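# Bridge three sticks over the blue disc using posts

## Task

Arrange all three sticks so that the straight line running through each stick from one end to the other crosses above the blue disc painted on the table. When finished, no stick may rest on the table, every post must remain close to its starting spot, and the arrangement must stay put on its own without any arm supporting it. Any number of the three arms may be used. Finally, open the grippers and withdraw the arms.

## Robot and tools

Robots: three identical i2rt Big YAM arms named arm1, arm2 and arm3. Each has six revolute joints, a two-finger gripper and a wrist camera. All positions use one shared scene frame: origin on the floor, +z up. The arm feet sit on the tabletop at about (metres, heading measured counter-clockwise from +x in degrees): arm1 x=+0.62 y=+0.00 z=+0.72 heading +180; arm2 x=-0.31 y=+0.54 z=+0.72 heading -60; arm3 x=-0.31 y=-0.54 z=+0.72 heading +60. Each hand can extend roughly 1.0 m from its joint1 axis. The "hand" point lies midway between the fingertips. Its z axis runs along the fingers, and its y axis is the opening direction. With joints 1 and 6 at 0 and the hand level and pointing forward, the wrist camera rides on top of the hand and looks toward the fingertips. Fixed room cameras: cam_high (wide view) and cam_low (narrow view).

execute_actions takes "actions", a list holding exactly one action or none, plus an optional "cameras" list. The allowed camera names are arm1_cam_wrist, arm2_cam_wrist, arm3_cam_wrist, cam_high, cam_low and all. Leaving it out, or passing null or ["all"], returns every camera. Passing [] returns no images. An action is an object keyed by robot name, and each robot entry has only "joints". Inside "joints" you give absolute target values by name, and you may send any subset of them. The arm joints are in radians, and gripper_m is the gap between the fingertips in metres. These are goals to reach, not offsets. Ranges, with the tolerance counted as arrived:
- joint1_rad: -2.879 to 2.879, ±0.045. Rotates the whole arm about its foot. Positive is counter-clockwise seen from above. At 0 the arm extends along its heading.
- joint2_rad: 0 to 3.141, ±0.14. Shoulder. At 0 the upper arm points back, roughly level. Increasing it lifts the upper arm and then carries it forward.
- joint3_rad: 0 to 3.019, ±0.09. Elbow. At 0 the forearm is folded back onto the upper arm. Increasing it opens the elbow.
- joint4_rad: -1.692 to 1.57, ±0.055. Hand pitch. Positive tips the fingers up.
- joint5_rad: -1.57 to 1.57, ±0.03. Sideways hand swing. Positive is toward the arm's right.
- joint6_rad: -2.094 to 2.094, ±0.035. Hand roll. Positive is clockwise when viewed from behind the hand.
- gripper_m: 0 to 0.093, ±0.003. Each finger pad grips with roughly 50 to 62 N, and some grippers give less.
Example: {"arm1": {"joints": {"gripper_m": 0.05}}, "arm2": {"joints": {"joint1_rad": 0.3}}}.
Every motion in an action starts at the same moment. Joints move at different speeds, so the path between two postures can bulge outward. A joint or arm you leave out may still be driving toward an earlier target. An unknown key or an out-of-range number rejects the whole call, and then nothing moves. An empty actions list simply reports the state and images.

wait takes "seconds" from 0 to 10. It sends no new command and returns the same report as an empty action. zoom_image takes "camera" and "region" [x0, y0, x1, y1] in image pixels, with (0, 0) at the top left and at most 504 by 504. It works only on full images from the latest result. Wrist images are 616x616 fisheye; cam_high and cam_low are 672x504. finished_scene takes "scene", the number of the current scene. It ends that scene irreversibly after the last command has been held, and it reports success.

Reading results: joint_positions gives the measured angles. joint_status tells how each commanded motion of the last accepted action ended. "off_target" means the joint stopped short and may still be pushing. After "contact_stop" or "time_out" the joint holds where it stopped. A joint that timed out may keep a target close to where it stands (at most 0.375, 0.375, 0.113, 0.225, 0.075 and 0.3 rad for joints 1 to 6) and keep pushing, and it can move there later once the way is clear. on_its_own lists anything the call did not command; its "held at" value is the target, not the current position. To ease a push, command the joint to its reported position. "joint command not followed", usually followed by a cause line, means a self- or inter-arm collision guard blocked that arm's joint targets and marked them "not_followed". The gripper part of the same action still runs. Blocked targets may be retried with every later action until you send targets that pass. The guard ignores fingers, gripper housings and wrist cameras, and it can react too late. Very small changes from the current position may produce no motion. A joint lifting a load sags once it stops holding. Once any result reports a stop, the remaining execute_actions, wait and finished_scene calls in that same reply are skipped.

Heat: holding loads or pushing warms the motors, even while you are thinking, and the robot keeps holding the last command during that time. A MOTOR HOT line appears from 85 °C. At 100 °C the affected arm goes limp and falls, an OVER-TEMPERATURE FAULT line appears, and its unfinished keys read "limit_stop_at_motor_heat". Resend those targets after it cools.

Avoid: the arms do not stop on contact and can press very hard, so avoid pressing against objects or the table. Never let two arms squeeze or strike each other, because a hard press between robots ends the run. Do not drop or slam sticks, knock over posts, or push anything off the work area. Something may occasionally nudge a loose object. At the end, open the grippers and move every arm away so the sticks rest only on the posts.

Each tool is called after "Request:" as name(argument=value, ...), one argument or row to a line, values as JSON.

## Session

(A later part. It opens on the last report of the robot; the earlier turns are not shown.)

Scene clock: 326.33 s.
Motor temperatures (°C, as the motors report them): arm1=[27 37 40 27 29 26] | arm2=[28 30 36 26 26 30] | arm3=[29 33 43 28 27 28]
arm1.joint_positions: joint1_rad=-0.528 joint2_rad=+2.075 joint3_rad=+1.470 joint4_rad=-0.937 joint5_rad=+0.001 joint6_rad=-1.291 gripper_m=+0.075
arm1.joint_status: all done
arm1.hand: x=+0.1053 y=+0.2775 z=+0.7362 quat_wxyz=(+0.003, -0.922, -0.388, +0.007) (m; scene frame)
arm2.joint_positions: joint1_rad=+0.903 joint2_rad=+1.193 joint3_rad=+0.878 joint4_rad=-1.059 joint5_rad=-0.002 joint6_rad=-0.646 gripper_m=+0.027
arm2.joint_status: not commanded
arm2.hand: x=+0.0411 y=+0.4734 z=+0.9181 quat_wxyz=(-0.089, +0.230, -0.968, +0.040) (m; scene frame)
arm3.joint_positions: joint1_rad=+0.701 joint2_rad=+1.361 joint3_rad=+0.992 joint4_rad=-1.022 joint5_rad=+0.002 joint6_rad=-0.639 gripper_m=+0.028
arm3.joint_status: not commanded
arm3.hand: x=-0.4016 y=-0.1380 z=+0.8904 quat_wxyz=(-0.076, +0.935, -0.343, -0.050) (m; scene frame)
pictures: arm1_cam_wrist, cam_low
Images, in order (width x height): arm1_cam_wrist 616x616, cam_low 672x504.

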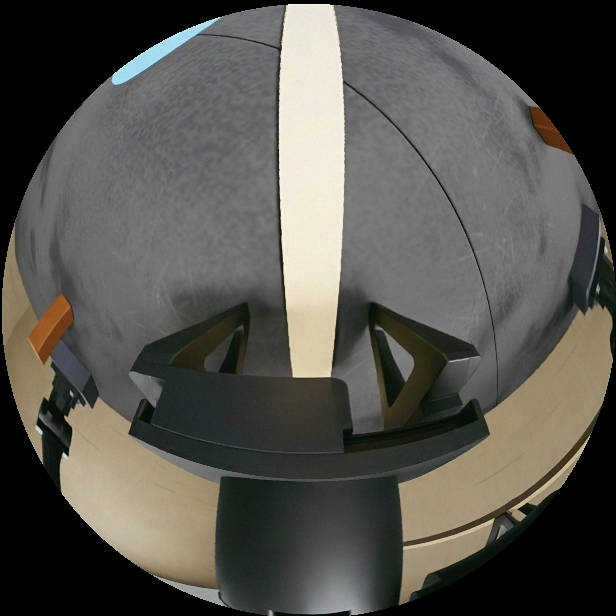

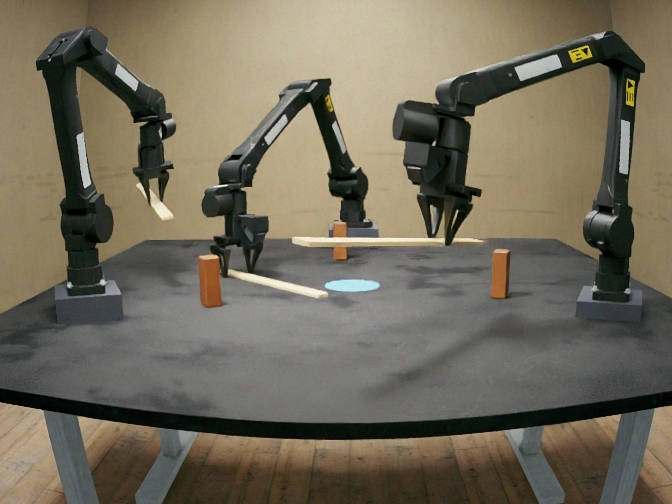

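Request:
execute_actions(
  actions=[
    {"arm1":{"joints":{"gripper_m":0.0}}},
  ],
  cameras=[],
)

Request:
execute_actions(
  actions=[
    {"arm1":{"joints":{"joint2_rad":1.9}}},
  ],
  cameras=[],
)

Request:
execute_actions(
  actions=[
    {"arm1":{"joints":{"joint1_rad":-0.45,"joint2_rad":1.36,"joint3_rad":0.94,"joint4_rad":-0.94,"joint6_rad":-0.055}},"arm3":{"joints":{"joint1_rad":0.2,"joint6_rad":-0.085}}},
  ],
)

Scene clock: 349.63 s.
Motor temperatures (°C, as the motors report them): arm1=[27 37 40 27 29 26] | arm2=[28 30 37 26 26 30] | arm3=[29 32 43 28 27 28]
arm1.joint_positions: joint1_rad=-0.528 joint2_rad=+2.075 joint3_rad=+1.470 joint4_rad=-0.937 joint5_rad=+0.001 joint6_rad=-1.291 gripper_m=+0.027
arm1.joint_status: gripper_m off_target (ended at +0.027, target +0.000)
arm1.hand: x=+0.1052 y=+0.2775 z=+0.7362 quat_wxyz=(+0.003, -0.922, -0.388, +0.007) (m; scene frame)
arm2.joint_positions: joint1_rad=+0.903 joint2_rad=+1.193 joint3_rad=+0.878 joint4_rad=-1.059 joint5_rad=-0.002 joint6_rad=-0.646 gripper_m=+0.027
arm2.joint_status: not commanded
arm2.hand: x=+0.0411 y=+0.4734 z=+0.9181 quat_wxyz=(-0.089, +0.230, -0.968, +0.040) (m; scene frame)
arm3.joint_positions: joint1_rad=+0.701 joint2_rad=+1.361 joint3_rad=+0.992 joint4_rad=-1.022 joint5_rad=+0.002 joint6_rad=-0.639 gripper_m=+0.028
arm3.joint_status: not commanded
arm3.hand: x=-0.4016 y=-0.1380 z=+0.8904 quat_wxyz=(-0.076, +0.935, -0.343, -0.050) (m; scene frame)
pictures: none
No camera images: the call's "cameras" was empty. Leave "cameras" out to get every camera's image.

Scene clock: 350.77 s.
Motor temperatures (°C, as the motors report them): arm1=[27 37 40 27 29 26] | arm2=[28 30 37 26 26 30] | arm3=[29 32 43 28 27 28]
arm1.joint_positions: joint1_rad=-0.528 joint2_rad=+1.890 joint3_rad=+1.470 joint4_rad=-0.937 joint5_rad=+0.001 joint6_rad=-1.291 gripper_m=+0.027
arm1.joint_status: all done
arm1.hand: x=+0.0861 y=+0.2888 z=+0.8423 quat_wxyz=(+0.075, -0.917, -0.386, +0.065) (m; scene frame)
arm2.joint_positions: joint1_rad=+0.903 joint2_rad=+1.193 joint3_rad=+0.878 joint4_rad=-1.059 joint5_rad=-0.002 joint6_rad=-0.646 gripper_m=+0.027
arm2.joint_status: not commanded
arm2.hand: x=+0.0411 y=+0.4734 z=+0.9181 quat_wxyz=(-0.089, +0.230, -0.968, +0.040) (m; scene frame)
arm3.joint_positions: joint1_rad=+0.701 joint2_rad=+1.361 joint3_rad=+0.992 joint4_rad=-1.022 joint5_rad=+0.002 joint6_rad=-0.639 gripper_m=+0.028
arm3.joint_status: not commanded
arm3.hand: x=-0.4016 y=-0.1380 z=+0.8904 quat_wxyz=(-0.076, +0.935, -0.343, -0.050) (m; scene frame)
pictures: none
No camera images: the call's "cameras" was empty. Leave "cameras" out to get every camera's image.

Scene clock: 352.77 s.
Motor temperatures (°C, as the motors report them): arm1=[27 37 40 27 29 26] | arm2=[28 30 38 26 26 30] | arm3=[29 32 43 28 27 28]
arm1.joint_positions: joint1_rad=-0.445 joint2_rad=+1.353 joint3_rad=+0.933 joint4_rad=-0.938 joint5_rad=+0.001 joint6_rad=-0.063 gripper_m=+0.027
arm1.joint_status: all done
arm1.hand: x=+0.2460 y=+0.1645 z=+0.8917 quat_wxyz=(+0.019, -0.980, +0.173, +0.098) (m; scene frame)
arm2.joint_positions: joint1_rad=+0.903 joint2_rad=+1.193 joint3_rad=+0.878 joint4_rad=-1.059 joint5_rad=-0.002 joint6_rad=-0.646 gripper_m=+0.027
arm2.joint_status: not commanded
arm2.hand: x=+0.0411 y=+0.4734 z=+0.9181 quat_wxyz=(-0.089, +0.230, -0.968, +0.040) (m; scene frame)
arm3.joint_positions: joint1_rad=+0.193 joint2_rad=+1.361 joint3_rad=+0.992 joint4_rad=-1.022 joint5_rad=+0.001 joint6_rad=-0.098 gripper_m=+0.028
arm3.joint_status: all done
arm3.hand: x=-0.1959 y=-0.1435 z=+0.8897 quat_wxyz=(-0.074, +0.637, -0.765, -0.052) (m; scene frame)
pictures: arm1_cam_wrist, arm2_cam_wrist, arm3_cam_wrist, cam_high, cam_low
Images, in order (width x height): arm1_cam_wrist 616x616, arm2_cam_wrist 616x616, arm3_cam_wrist 616x616, cam_high 672x504, cam_low 672x504.

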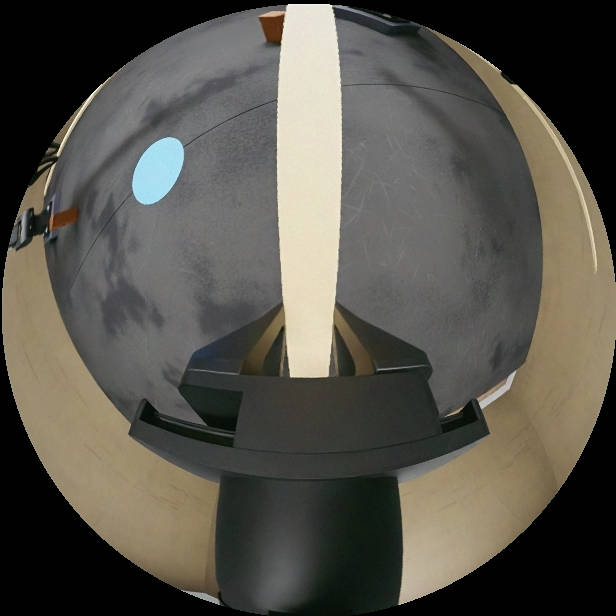

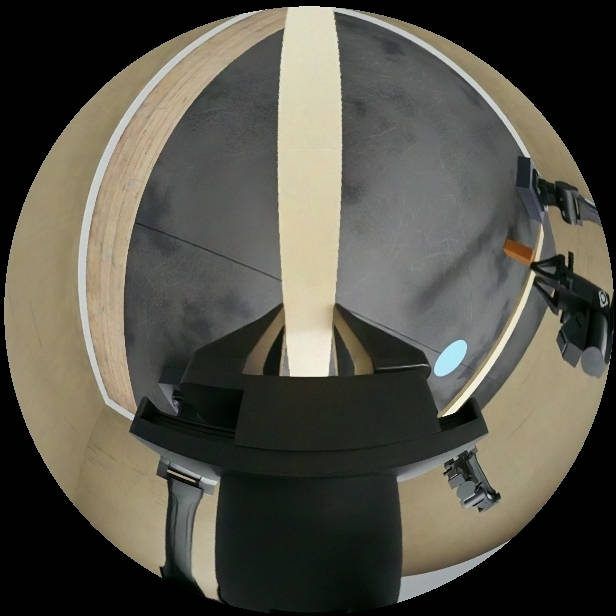

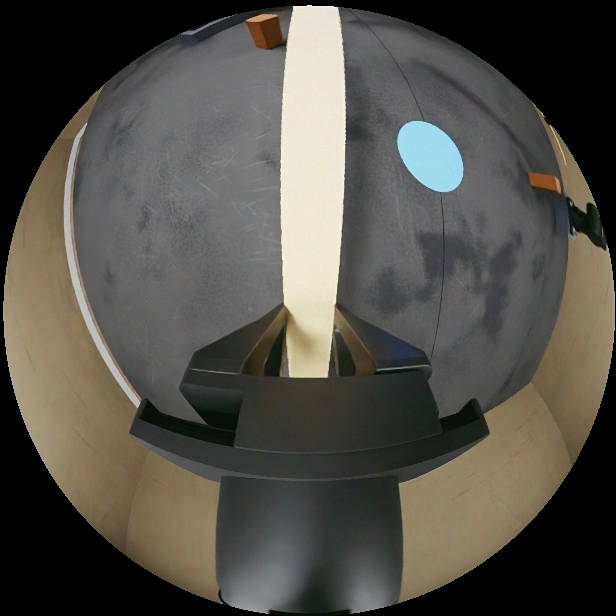

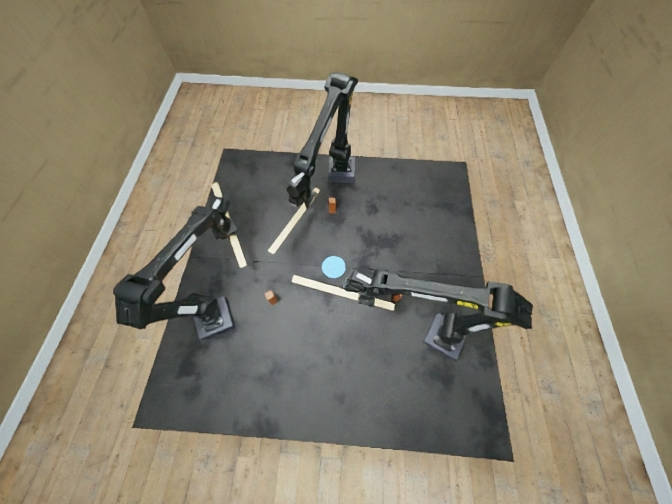

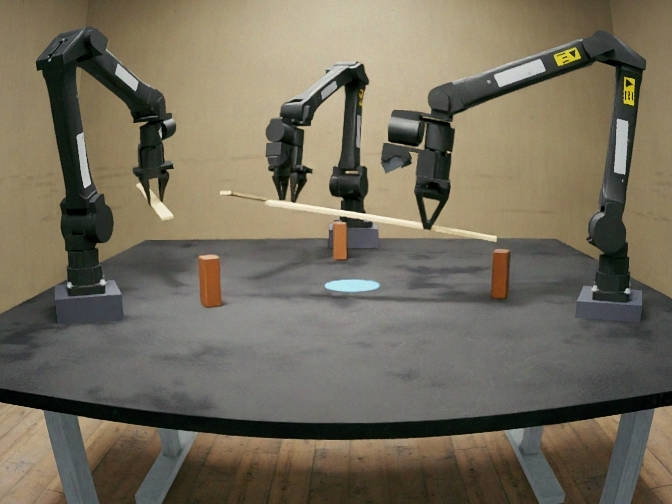

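Request:
execute_actions(
  actions=[
    {"arm2":{"joints":{"joint2_rad":0.9,"joint3_rad":0.97,"joint4_rad":-1.42}},"arm3":{"joints":{"joint1_rad":-0.245}}},
  ],
  cameras=[],
)

Request:
execute_actions(
  actions=[
    {"arm1":{"joints":{"joint1_rad":-0.205}},"arm2":{"joints":{"joint6_rad":-0.06}}},
  ],
  cameras=["cam_high","cam_low"],
)

Scene clock: 386.73 s.
Motor temperatures (°C, as the motors report them): arm1=[27 35 41 27 29 26] | arm2=[28 30 39 26 26 30] | arm3=[29 32 44 28 27 28]
arm1.joint_positions: joint1_rad=-0.445 joint2_rad=+1.353 joint3_rad=+0.933 joint4_rad=-0.938 joint5_rad=+0.001 joint6_rad=-0.062 gripper_m=+0.027
arm1.joint_status: not commanded
arm1.hand: x=+0.2460 y=+0.1645 z=+0.8917 quat_wxyz=(+0.019, -0.980, +0.173, +0.098) (m; scene frame)
arm2.joint_positions: joint1_rad=+0.903 joint2_rad=+0.898 joint3_rad=+0.926 joint4_rad=-1.409 joint5_rad=-0.002 joint6_rad=-0.646 gripper_m=+0.027
arm2.joint_status: all done
arm2.hand: x=-0.0467 y=+0.4896 z=+1.0086 quat_wxyz=(-0.086, +0.230, -0.969, +0.038) (m; scene frame)
arm3.joint_positions: joint1_rad=-0.253 joint2_rad=+1.361 joint3_rad=+0.992 joint4_rad=-1.022 joint5_rad=+0.000 joint6_rad=-0.095 gripper_m=+0.028
arm3.joint_status: all done
arm3.hand: x=-0.0374 y=-0.2308 z=+0.8889 quat_wxyz=(-0.083, +0.451, -0.888, -0.035) (m; scene frame)
pictures: none
No camera images: the call's "cameras" was empty. Leave "cameras" out to get every camera's image.

Scene clock: 388.33 s.
Motor temperatures (°C, as the motors report them): arm1=[27 35 41 27 29 26] | arm2=[28 30 39 26 26 30] | arm3=[29 32 44 28 27 28]
arm1.joint_positions: joint1_rad=-0.198 joint2_rad=+1.353 joint3_rad=+0.933 joint4_rad=-0.938 joint5_rad=-0.001 joint6_rad=-0.060 gripper_m=+0.027
arm1.joint_status: all done
arm1.hand: x=+0.2174 y=+0.0683 z=+0.8928 quat_wxyz=(+0.005, -0.993, +0.052, +0.101) (m; scene frame)
arm2.joint_positions: joint1_rad=+0.903 joint2_rad=+0.898 joint3_rad=+0.926 joint4_rad=-1.409 joint5_rad=-0.002 joint6_rad=-0.068 gripper_m=+0.027
arm2.joint_status: all done
arm2.hand: x=-0.0467 y=+0.4896 z=+1.0086 quat_wxyz=(-0.093, -0.056, -0.994, +0.012) (m; scene frame)
arm3.joint_positions: joint1_rad=-0.253 joint2_rad=+1.361 joint3_rad=+0.992 joint4_rad=-1.022 joint5_rad=+0.000 joint6_rad=-0.095 gripper_m=+0.028
arm3.joint_status: not commanded
arm3.hand: x=-0.0374 y=-0.2308 z=+0.8889 quat_wxyz=(-0.083, +0.451, -0.888, -0.035) (m; scene frame)
pictures: cam_high, cam_low
Images, in order (width x height): cam_high 672x504, cam_low 672x504.

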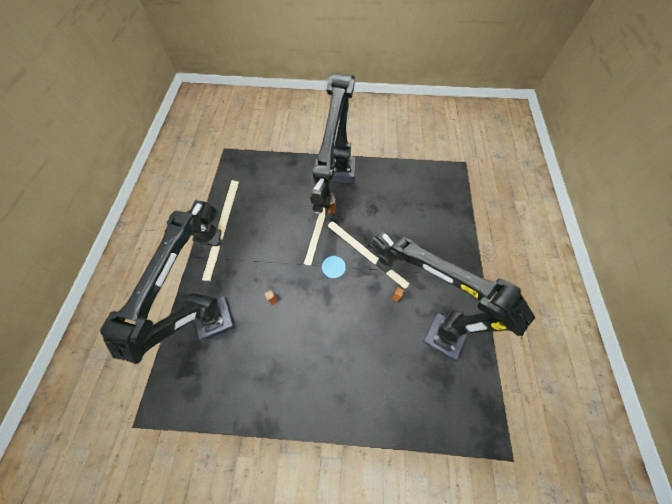

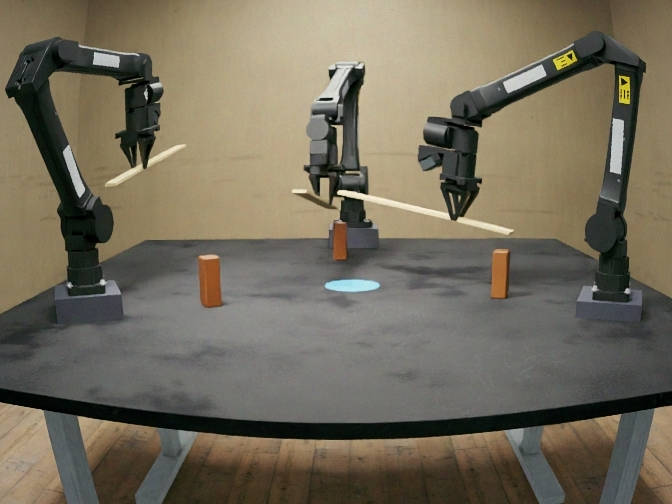

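Request:
execute_actions(
  actions=[
    {"arm2":{"joints":{"joint1_rad":-0.15}}},
  ],
  cameras=[],
)

Request:
execute_actions(
  actions=[
    {"arm2":{"joints":{"joint2_rad":1.385,"joint3_rad":0.985,"joint4_rad":-0.935}}},
  ],
)

Scene clock: 400.77 s.
Motor temperatures (°C, as the motors report them): arm1=[27 35 41 27 29 26] | arm2=[28 29 41 26 26 30] | arm3=[29 32 44 28 27 28]
arm1.joint_positions: joint1_rad=-0.198 joint2_rad=+1.353 joint3_rad=+0.933 joint4_rad=-0.938 joint5_rad=-0.001 joint6_rad=-0.060 gripper_m=+0.027
arm1.joint_status: not commanded
arm1.hand: x=+0.2174 y=+0.0683 z=+0.8928 quat_wxyz=(+0.005, -0.993, +0.052, +0.101) (m; scene frame)
arm2.joint_positions: joint1_rad=-0.147 joint2_rad=+0.898 joint3_rad=+0.926 joint4_rad=-1.409 joint5_rad=+0.000 joint6_rad=-0.065 gripper_m=+0.027
arm2.joint_status: all done
arm2.hand: x=-0.2206 y=+0.2857 z=+1.0096 quat_wxyz=(-0.075, -0.547, -0.831, +0.059) (m; scene frame)
arm3.joint_positions: joint1_rad=-0.253 joint2_rad=+1.361 joint3_rad=+0.992 joint4_rad=-1.022 joint5_rad=+0.000 joint6_rad=-0.095 gripper_m=+0.028
arm3.joint_status: not commanded
arm3.hand: x=-0.0374 y=-0.2308 z=+0.8889 quat_wxyz=(-0.083, +0.451, -0.888, -0.035) (m; scene frame)
pictures: none
No camera images: the call's "cameras" was empty. Leave "cameras" out to get every camera's image.

Scene clock: 402.00 s.
Motor temperatures (°C, as the motors report them): arm1=[27 35 41 27 29 26] | arm2=[28 29 41 26 26 30] | arm3=[29 32 44 28 27 28]
arm1.joint_positions: joint1_rad=-0.198 joint2_rad=+1.353 joint3_rad=+0.933 joint4_rad=-0.938 joint5_rad=-0.001 joint6_rad=-0.060 gripper_m=+0.027
arm1.joint_status: not commanded
arm1.hand: x=+0.2174 y=+0.0683 z=+0.8928 quat_wxyz=(+0.005, -0.993, +0.052, +0.101) (m; scene frame)
arm2.joint_positions: joint1_rad=-0.147 joint2_rad=+1.392 joint3_rad=+0.939 joint4_rad=-0.951 joint5_rad=+0.000 joint6_rad=-0.065 gripper_m=+0.027
arm2.joint_status: all done
arm2.hand: x=-0.1747 y=+0.1547 z=+0.8770 quat_wxyz=(-0.066, -0.548, -0.832, +0.052) (m; scene frame)
arm3.joint_positions: joint1_rad=-0.253 joint2_rad=+1.361 joint3_rad=+0.992 joint4_rad=-1.022 joint5_rad=+0.000 joint6_rad=-0.095 gripper_m=+0.028
arm3.joint_status: not commanded
arm3.hand: x=-0.0374 y=-0.2308 z=+0.8889 quat_wxyz=(-0.083, +0.451, -0.888, -0.035) (m; scene frame)
pictures: arm1_cam_wrist, arm2_cam_wrist, arm3_cam_wrist, cam_high, cam_low
Images, in order (width x height): arm1_cam_wrist 616x616, arm2_cam_wrist 616x616, arm3_cam_wrist 616x616, cam_high 672x504, cam_low 672x504.

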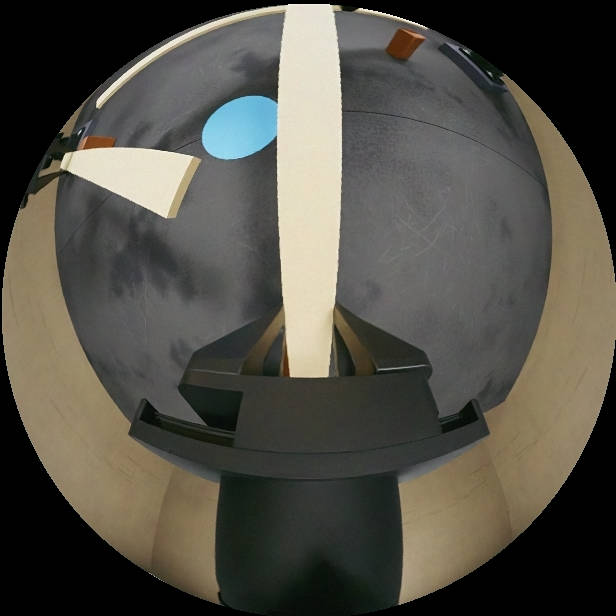

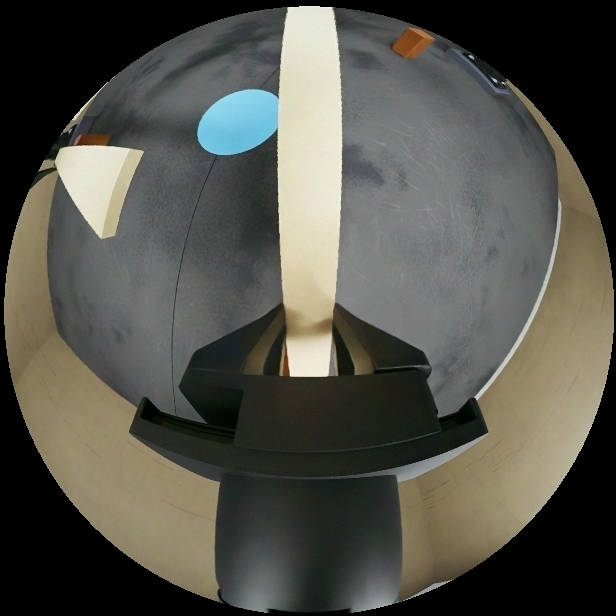

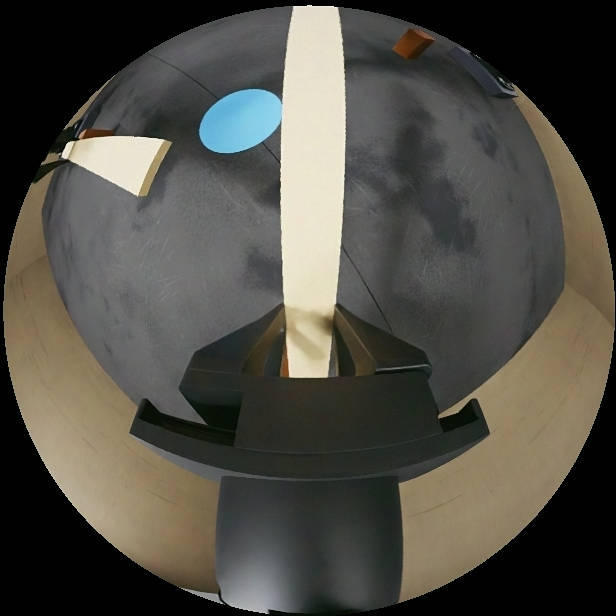

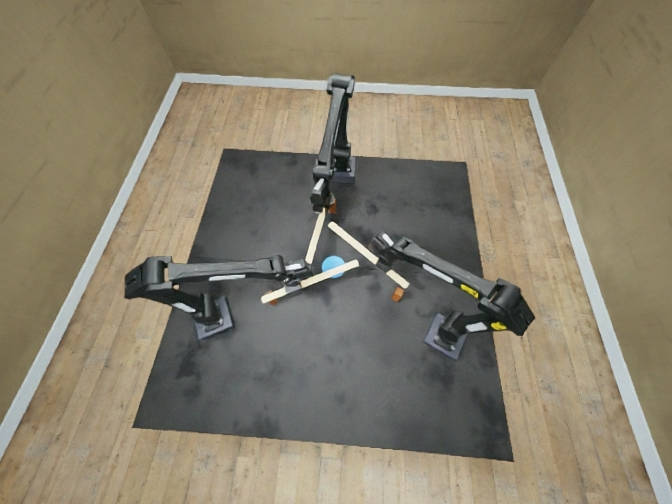

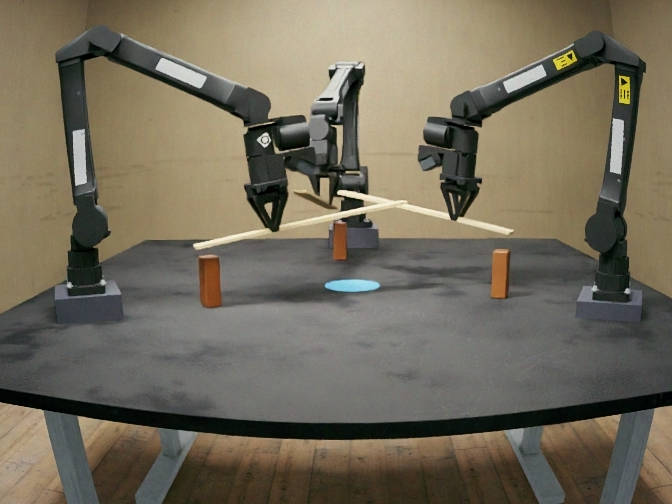

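Request:
execute_actions(
  actions=[
    {"arm2":{"joints":{"joint3_rad":1.02}}},
  ],
  cameras=["cam_high","cam_low"],
)

Request:
zoom_image(
  camera="cam_low",
  region=[180, 150, 530, 320],
)

Scene clock: 412.33 s.
Motor temperatures (°C, as the motors report them): arm1=[27 35 41 27 29 26] | arm2=[28 30 41 26 26 30] | arm3=[29 31 44 28 27 28]
arm1.joint_positions: joint1_rad=-0.198 joint2_rad=+1.353 joint3_rad=+0.933 joint4_rad=-0.938 joint5_rad=-0.001 joint6_rad=-0.060 gripper_m=+0.027
arm1.joint_status: not commanded
arm1.hand: x=+0.2174 y=+0.0683 z=+0.8928 quat_wxyz=(+0.005, -0.993, +0.052, +0.101) (m; scene frame)
arm2.joint_positions: joint1_rad=-0.147 joint2_rad=+1.391 joint3_rad=+0.971 joint4_rad=-0.949 joint5_rad=+0.000 joint6_rad=-0.065 gripper_m=+0.027
arm2.joint_status: all done
arm2.hand: x=-0.1702 y=+0.1423 z=+0.8898 quat_wxyz=(-0.080, -0.547, -0.831, +0.063) (m; scene frame)
arm3.joint_positions: joint1_rad=-0.253 joint2_rad=+1.361 joint3_rad=+0.992 joint4_rad=-1.022 joint5_rad=+0.000 joint6_rad=-0.095 gripper_m=+0.028
arm3.joint_status: not commanded
arm3.hand: x=-0.0374 y=-0.2308 z=+0.8889 quat_wxyz=(-0.083, +0.451, -0.888, -0.035) (m; scene frame)
pictures: cam_high, cam_low
Images, in order (width x height): cam_high 672x504, cam_low 672x504.

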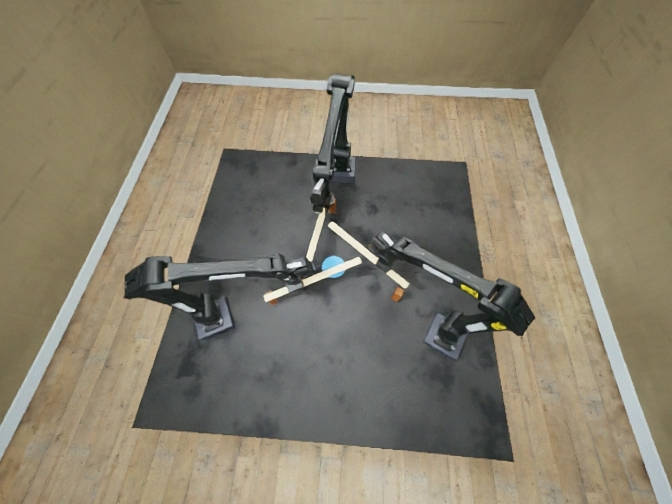

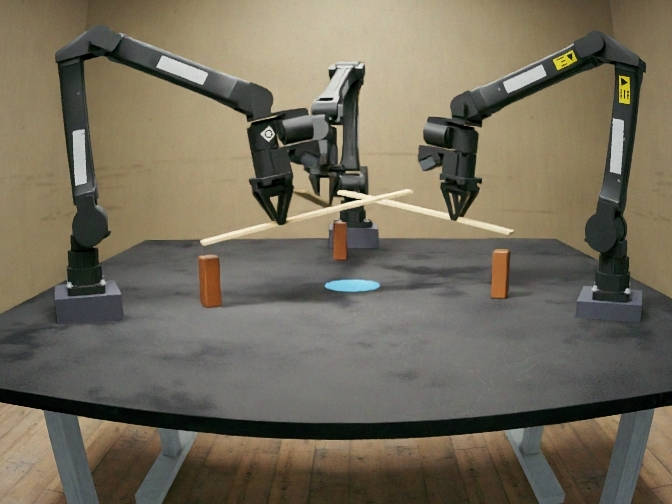

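Region (180, 150, 530, 320) of cam_low's 672x504 image, scaled by 1.440, with more detail than that image has; it fills the top 245 rows of this view, and the rest is white.

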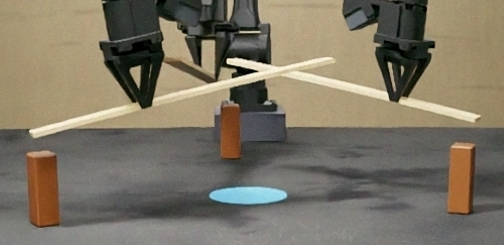

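Request:
execute_actions(
  actions=[
    {"arm3":{"joints":{"joint4_rad":-0.96}}},
  ],
  cameras=[],
)

Request:
execute_actions(
  actions=[
    {"arm1":{"joints":{"joint1_rad":-0.11}},"arm2":{"joints":{"joint1_rad":-0.042}},"arm3":{"joints":{"joint1_rad":-0.15}}},
  ],
)

Scene clock: 425.37 s.
Motor temperatures (°C, as the motors report them): arm1=[27 35 41 27 29 26] | arm2=[28 30 42 26 26 30] | arm3=[29 31 44 28 27 28]
arm1.joint_positions: joint1_rad=-0.198 joint2_rad=+1.353 joint3_rad=+0.933 joint4_rad=-0.938 joint5_rad=-0.001 joint6_rad=-0.060 gripper_m=+0.027
arm1.joint_status: not commanded
arm1.hand: x=+0.2174 y=+0.0683 z=+0.8928 quat_wxyz=(+0.005, -0.993, +0.052, +0.101) (m; scene frame)
arm2.joint_positions: joint1_rad=-0.147 joint2_rad=+1.391 joint3_rad=+0.971 joint4_rad=-0.949 joint5_rad=+0.000 joint6_rad=-0.065 gripper_m=+0.027
arm2.joint_status: not commanded
arm2.hand: x=-0.1702 y=+0.1423 z=+0.8898 quat_wxyz=(-0.080, -0.547, -0.831, +0.063) (m; scene frame)
arm3.joint_positions: joint1_rad=-0.253 joint2_rad=+1.361 joint3_rad=+0.992 joint4_rad=-0.978 joint5_rad=+0.000 joint6_rad=-0.095 gripper_m=+0.028
arm3.joint_status: all done
arm3.hand: x=-0.0304 y=-0.2229 z=+0.8911 quat_wxyz=(-0.103, +0.450, -0.886, -0.043) (m; scene frame)
pictures: none
No camera images: the call's "cameras" was empty. Leave "cameras" out to get every camera's image.

Scene clock: 426.17 s.
Motor temperatures (°C, as the motors report them): arm1=[27 35 41 27 29 26] | arm2=[28 30 42 26 26 30] | arm3=[29 31 44 28 27 28]
arm1.joint_positions: joint1_rad=-0.104 joint2_rad=+1.353 joint3_rad=+0.933 joint4_rad=-0.938 joint5_rad=+0.000 joint6_rad=-0.060 gripper_m=+0.027
arm1.joint_status: all done
arm1.hand: x=+0.2129 y=+0.0304 z=+0.8933 quat_wxyz=(+0.000, -0.995, +0.006, +0.102) (m; scene frame)
arm2.joint_positions: joint1_rad=-0.034 joint2_rad=+1.391 joint3_rad=+0.971 joint4_rad=-0.949 joint5_rad=+0.000 joint6_rad=-0.065 gripper_m=+0.027
arm2.joint_status: all done
arm2.hand: x=-0.1265 y=+0.1606 z=+0.8897 quat_wxyz=(-0.083, -0.499, -0.861, +0.058) (m; scene frame)
arm3.joint_positions: joint1_rad=-0.142 joint2_rad=+1.361 joint3_rad=+0.992 joint4_rad=-0.978 joint5_rad=+0.000 joint6_rad=-0.095 gripper_m=+0.028
arm3.joint_status: all done
arm3.hand: x=-0.0667 y=-0.1941 z=+0.8912 quat_wxyz=(-0.101, +0.498, -0.860, -0.048) (m; scene frame)
pictures: arm1_cam_wrist, arm2_cam_wrist, arm3_cam_wrist, cam_high, cam_low
Images, in order (width x height): arm1_cam_wrist 616x616, arm2_cam_wrist 616x616, arm3_cam_wrist 616x616, cam_high 672x504, cam_low 672x504.

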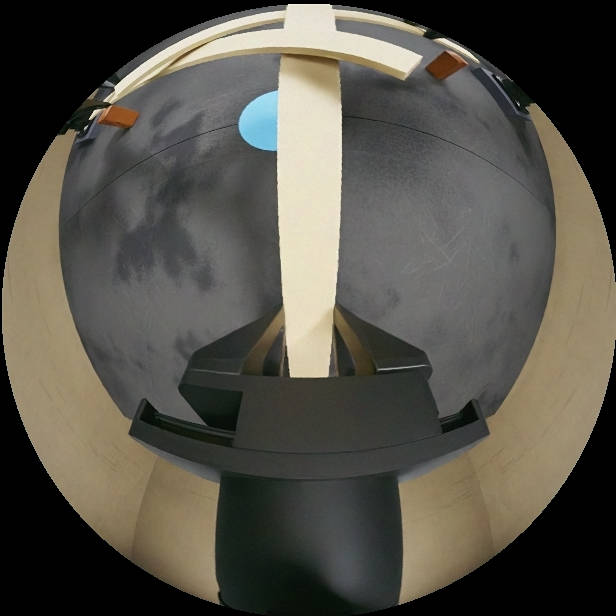

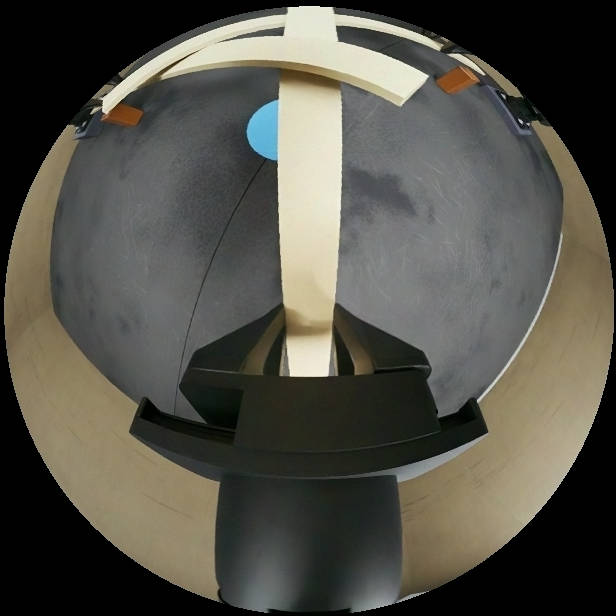

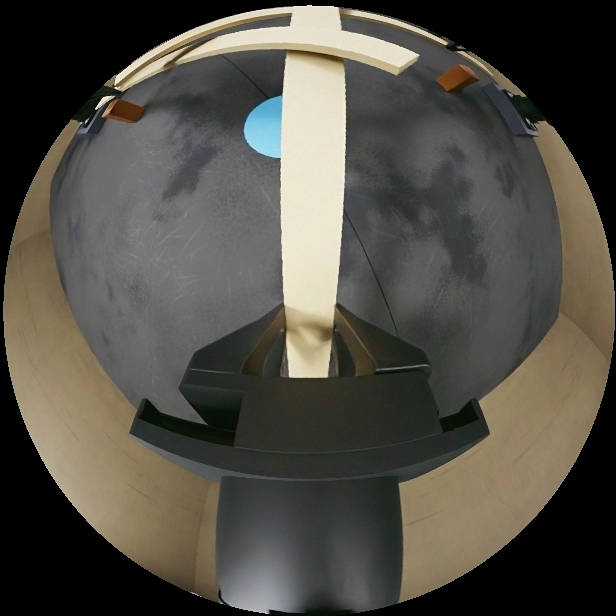

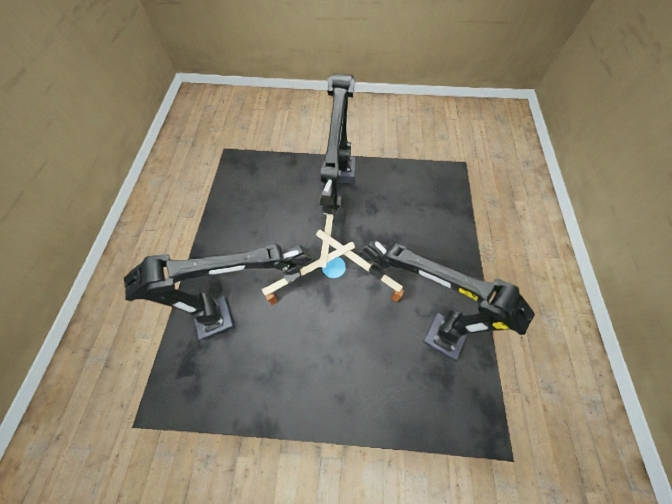

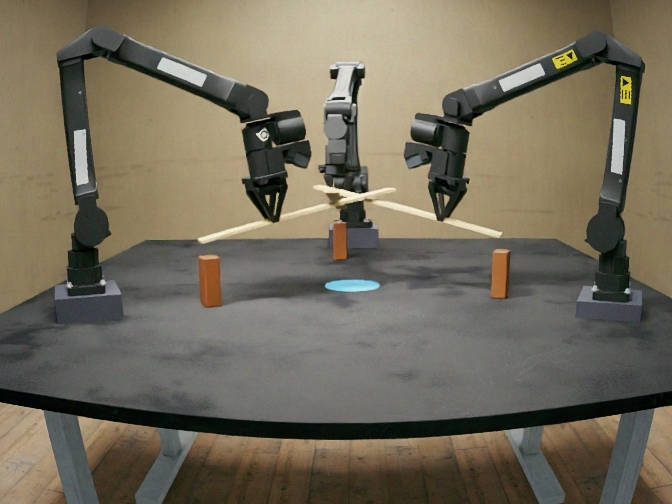

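Woven correctly. Check details.

Request:
zoom_image(
  camera="cam_high",
  region=[250, 180, 418, 320],
)

Request:
zoom_image(
  camera="cam_low",
  region=[180, 160, 530, 320],
)

Region (250, 180, 418, 320) of cam_high's 672x504 image, scaled by 3.000, with more detail than that image has.

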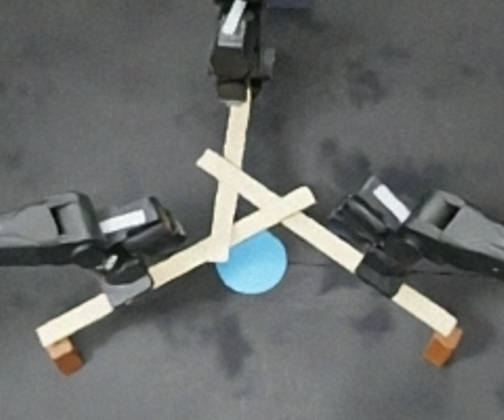

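Region (180, 160, 530, 320) of cam_low's 672x504 image, scaled by 1.440, with more detail than that image has; it fills the top 230 rows of this view, and the rest is white.

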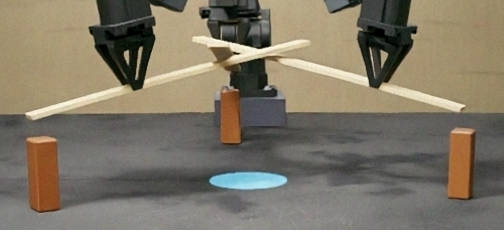

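Request:
zoom_image(
  camera="arm2_cam_wrist",
  region=[50, 0, 350, 180],
)

Request:
zoom_image(
  camera="arm3_cam_wrist",
  region=[280, 0, 580, 180],
)

Region (50, 0, 350, 180) of arm2_cam_wrist's 616x616 image, scaled by 1.680, with more detail than that image has; it fills the top 302 rows of this view, and the rest is white.

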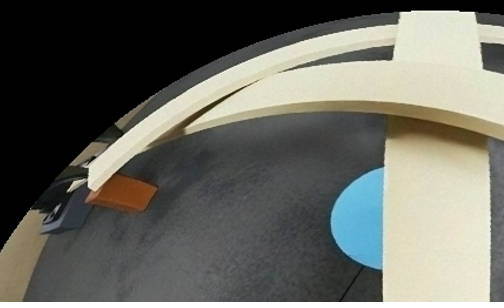

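Region (280, 0, 580, 180) of arm3_cam_wrist's 616x616 image, scaled by 1.680, with more detail than that image has; it fills the top 302 rows of this view, and the rest is white.

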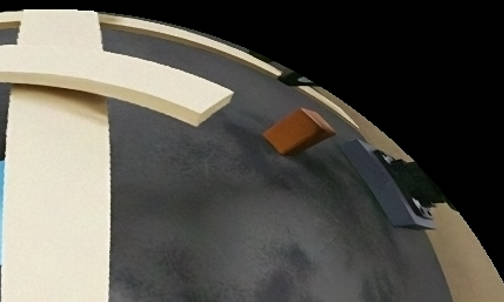

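Request:
execute_actions(
  actions=[
    {"arm1":{"joints":{"joint2_rad":1.43}},"arm2":{"joints":{"joint2_rad":1.468}},"arm3":{"joints":{"joint2_rad":1.438}}},
  ],
)

Request:
zoom_image(
  camera="cam_high",
  region=[250, 180, 418, 320],
)

Request:
zoom_image(
  camera="cam_low",
  region=[180, 160, 530, 320],
)

Request:
zoom_image(
  camera="arm3_cam_wrist",
  region=[380, 0, 580, 160],
)

Scene clock: 464.10 s.
Motor temperatures (°C, as the motors report them): arm1=[27 35 41 27 29 26] | arm2=[28 30 43 26 26 30] | arm3=[29 31 45 28 27 28]
arm1.joint_positions: joint1_rad=-0.104 joint2_rad=+1.434 joint3_rad=+0.933 joint4_rad=-0.938 joint5_rad=+0.000 joint6_rad=-0.059 gripper_m=+0.027
arm1.joint_status: all done
arm1.hand: x=+0.2154 y=+0.0298 z=+0.8623 quat_wxyz=(-0.003, -0.998, +0.006, +0.062) (m; scene frame)
arm2.joint_positions: joint1_rad=-0.034 joint2_rad=+1.471 joint3_rad=+0.973 joint4_rad=-0.947 joint5_rad=+0.000 joint6_rad=-0.065 gripper_m=+0.027
arm2.joint_status: all done
arm2.hand: x=-0.1269 y=+0.1612 z=+0.8591 quat_wxyz=(-0.052, -0.501, -0.863, +0.037) (m; scene frame)
arm3.joint_positions: joint1_rad=-0.143 joint2_rad=+1.442 joint3_rad=+0.992 joint4_rad=-0.973 joint5_rad=+0.000 joint6_rad=-0.095 gripper_m=+0.028
arm3.joint_status: all done
arm3.hand: x=-0.0665 y=-0.1939 z=+0.8594 quat_wxyz=(-0.066, +0.500, -0.863, -0.033) (m; scene frame)
pictures: arm1_cam_wrist, arm2_cam_wrist, arm3_cam_wrist, cam_high, cam_low
Images, in order (width x height): arm1_cam_wrist 616x616, arm2_cam_wrist 616x616, arm3_cam_wrist 616x616, cam_high 672x504, cam_low 672x504.

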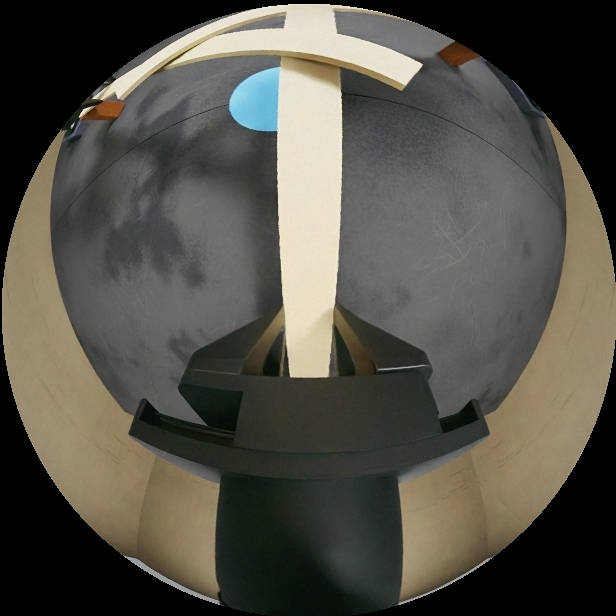

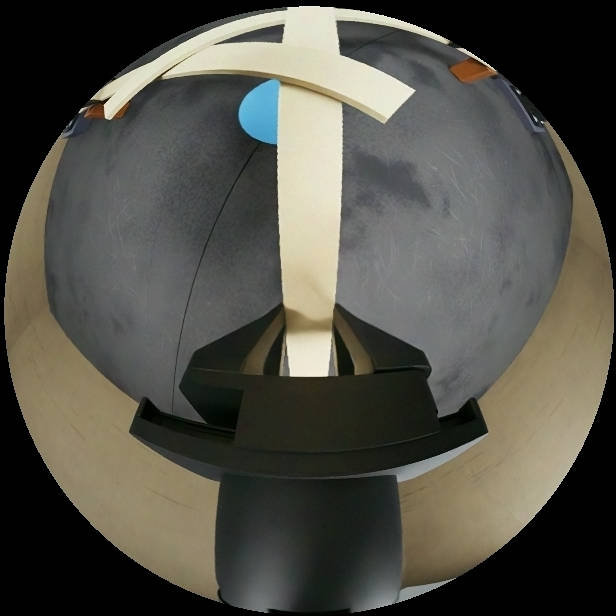

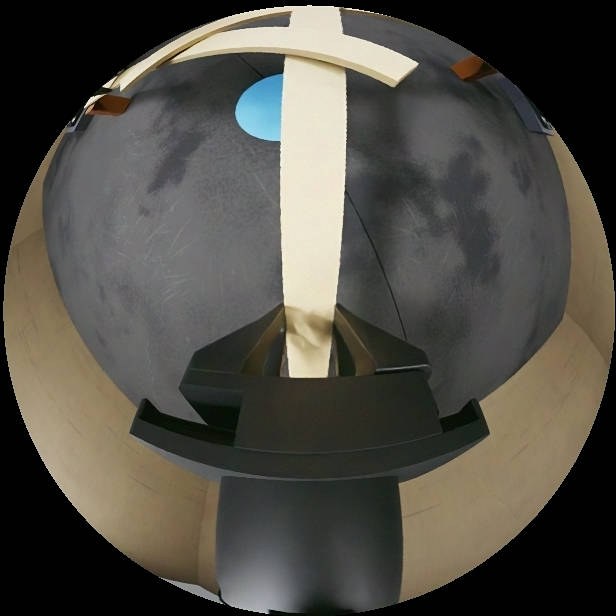

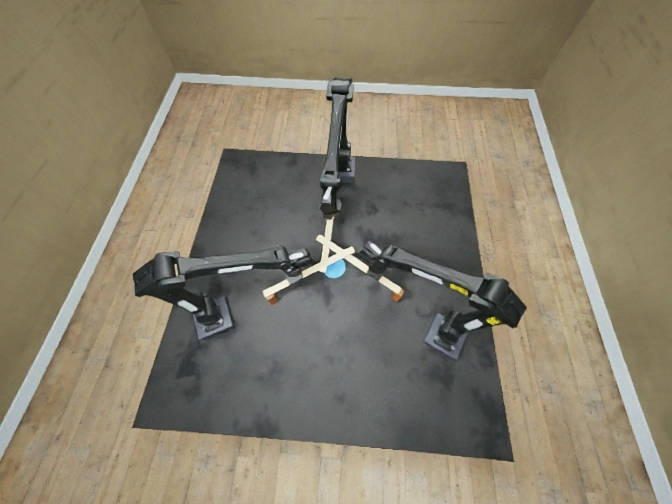

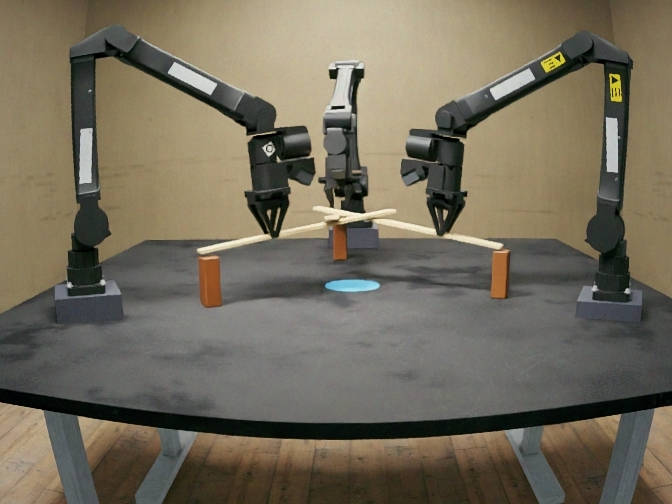

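Region (250, 180, 418, 320) of cam_high's 672x504 image, scaled by 3.000, with more detail than that image has.

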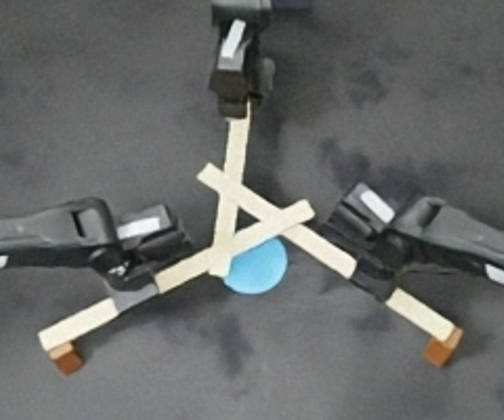

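Region (180, 160, 530, 320) of cam_low's 672x504 image, scaled by 1.440, with more detail than that image has; it fills the top 230 rows of this view, and the rest is white.

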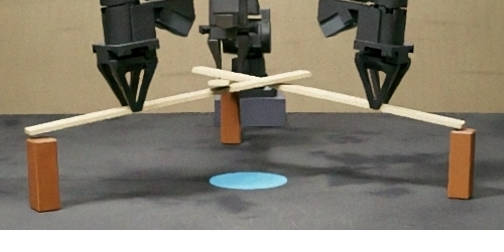

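Region (380, 0, 580, 160) of arm3_cam_wrist's 616x616 image, scaled by 2.520, with more detail than that image has; it fills the top 403 rows of this view, and the rest is white.

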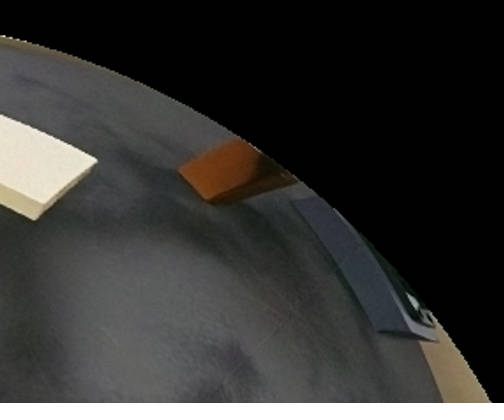

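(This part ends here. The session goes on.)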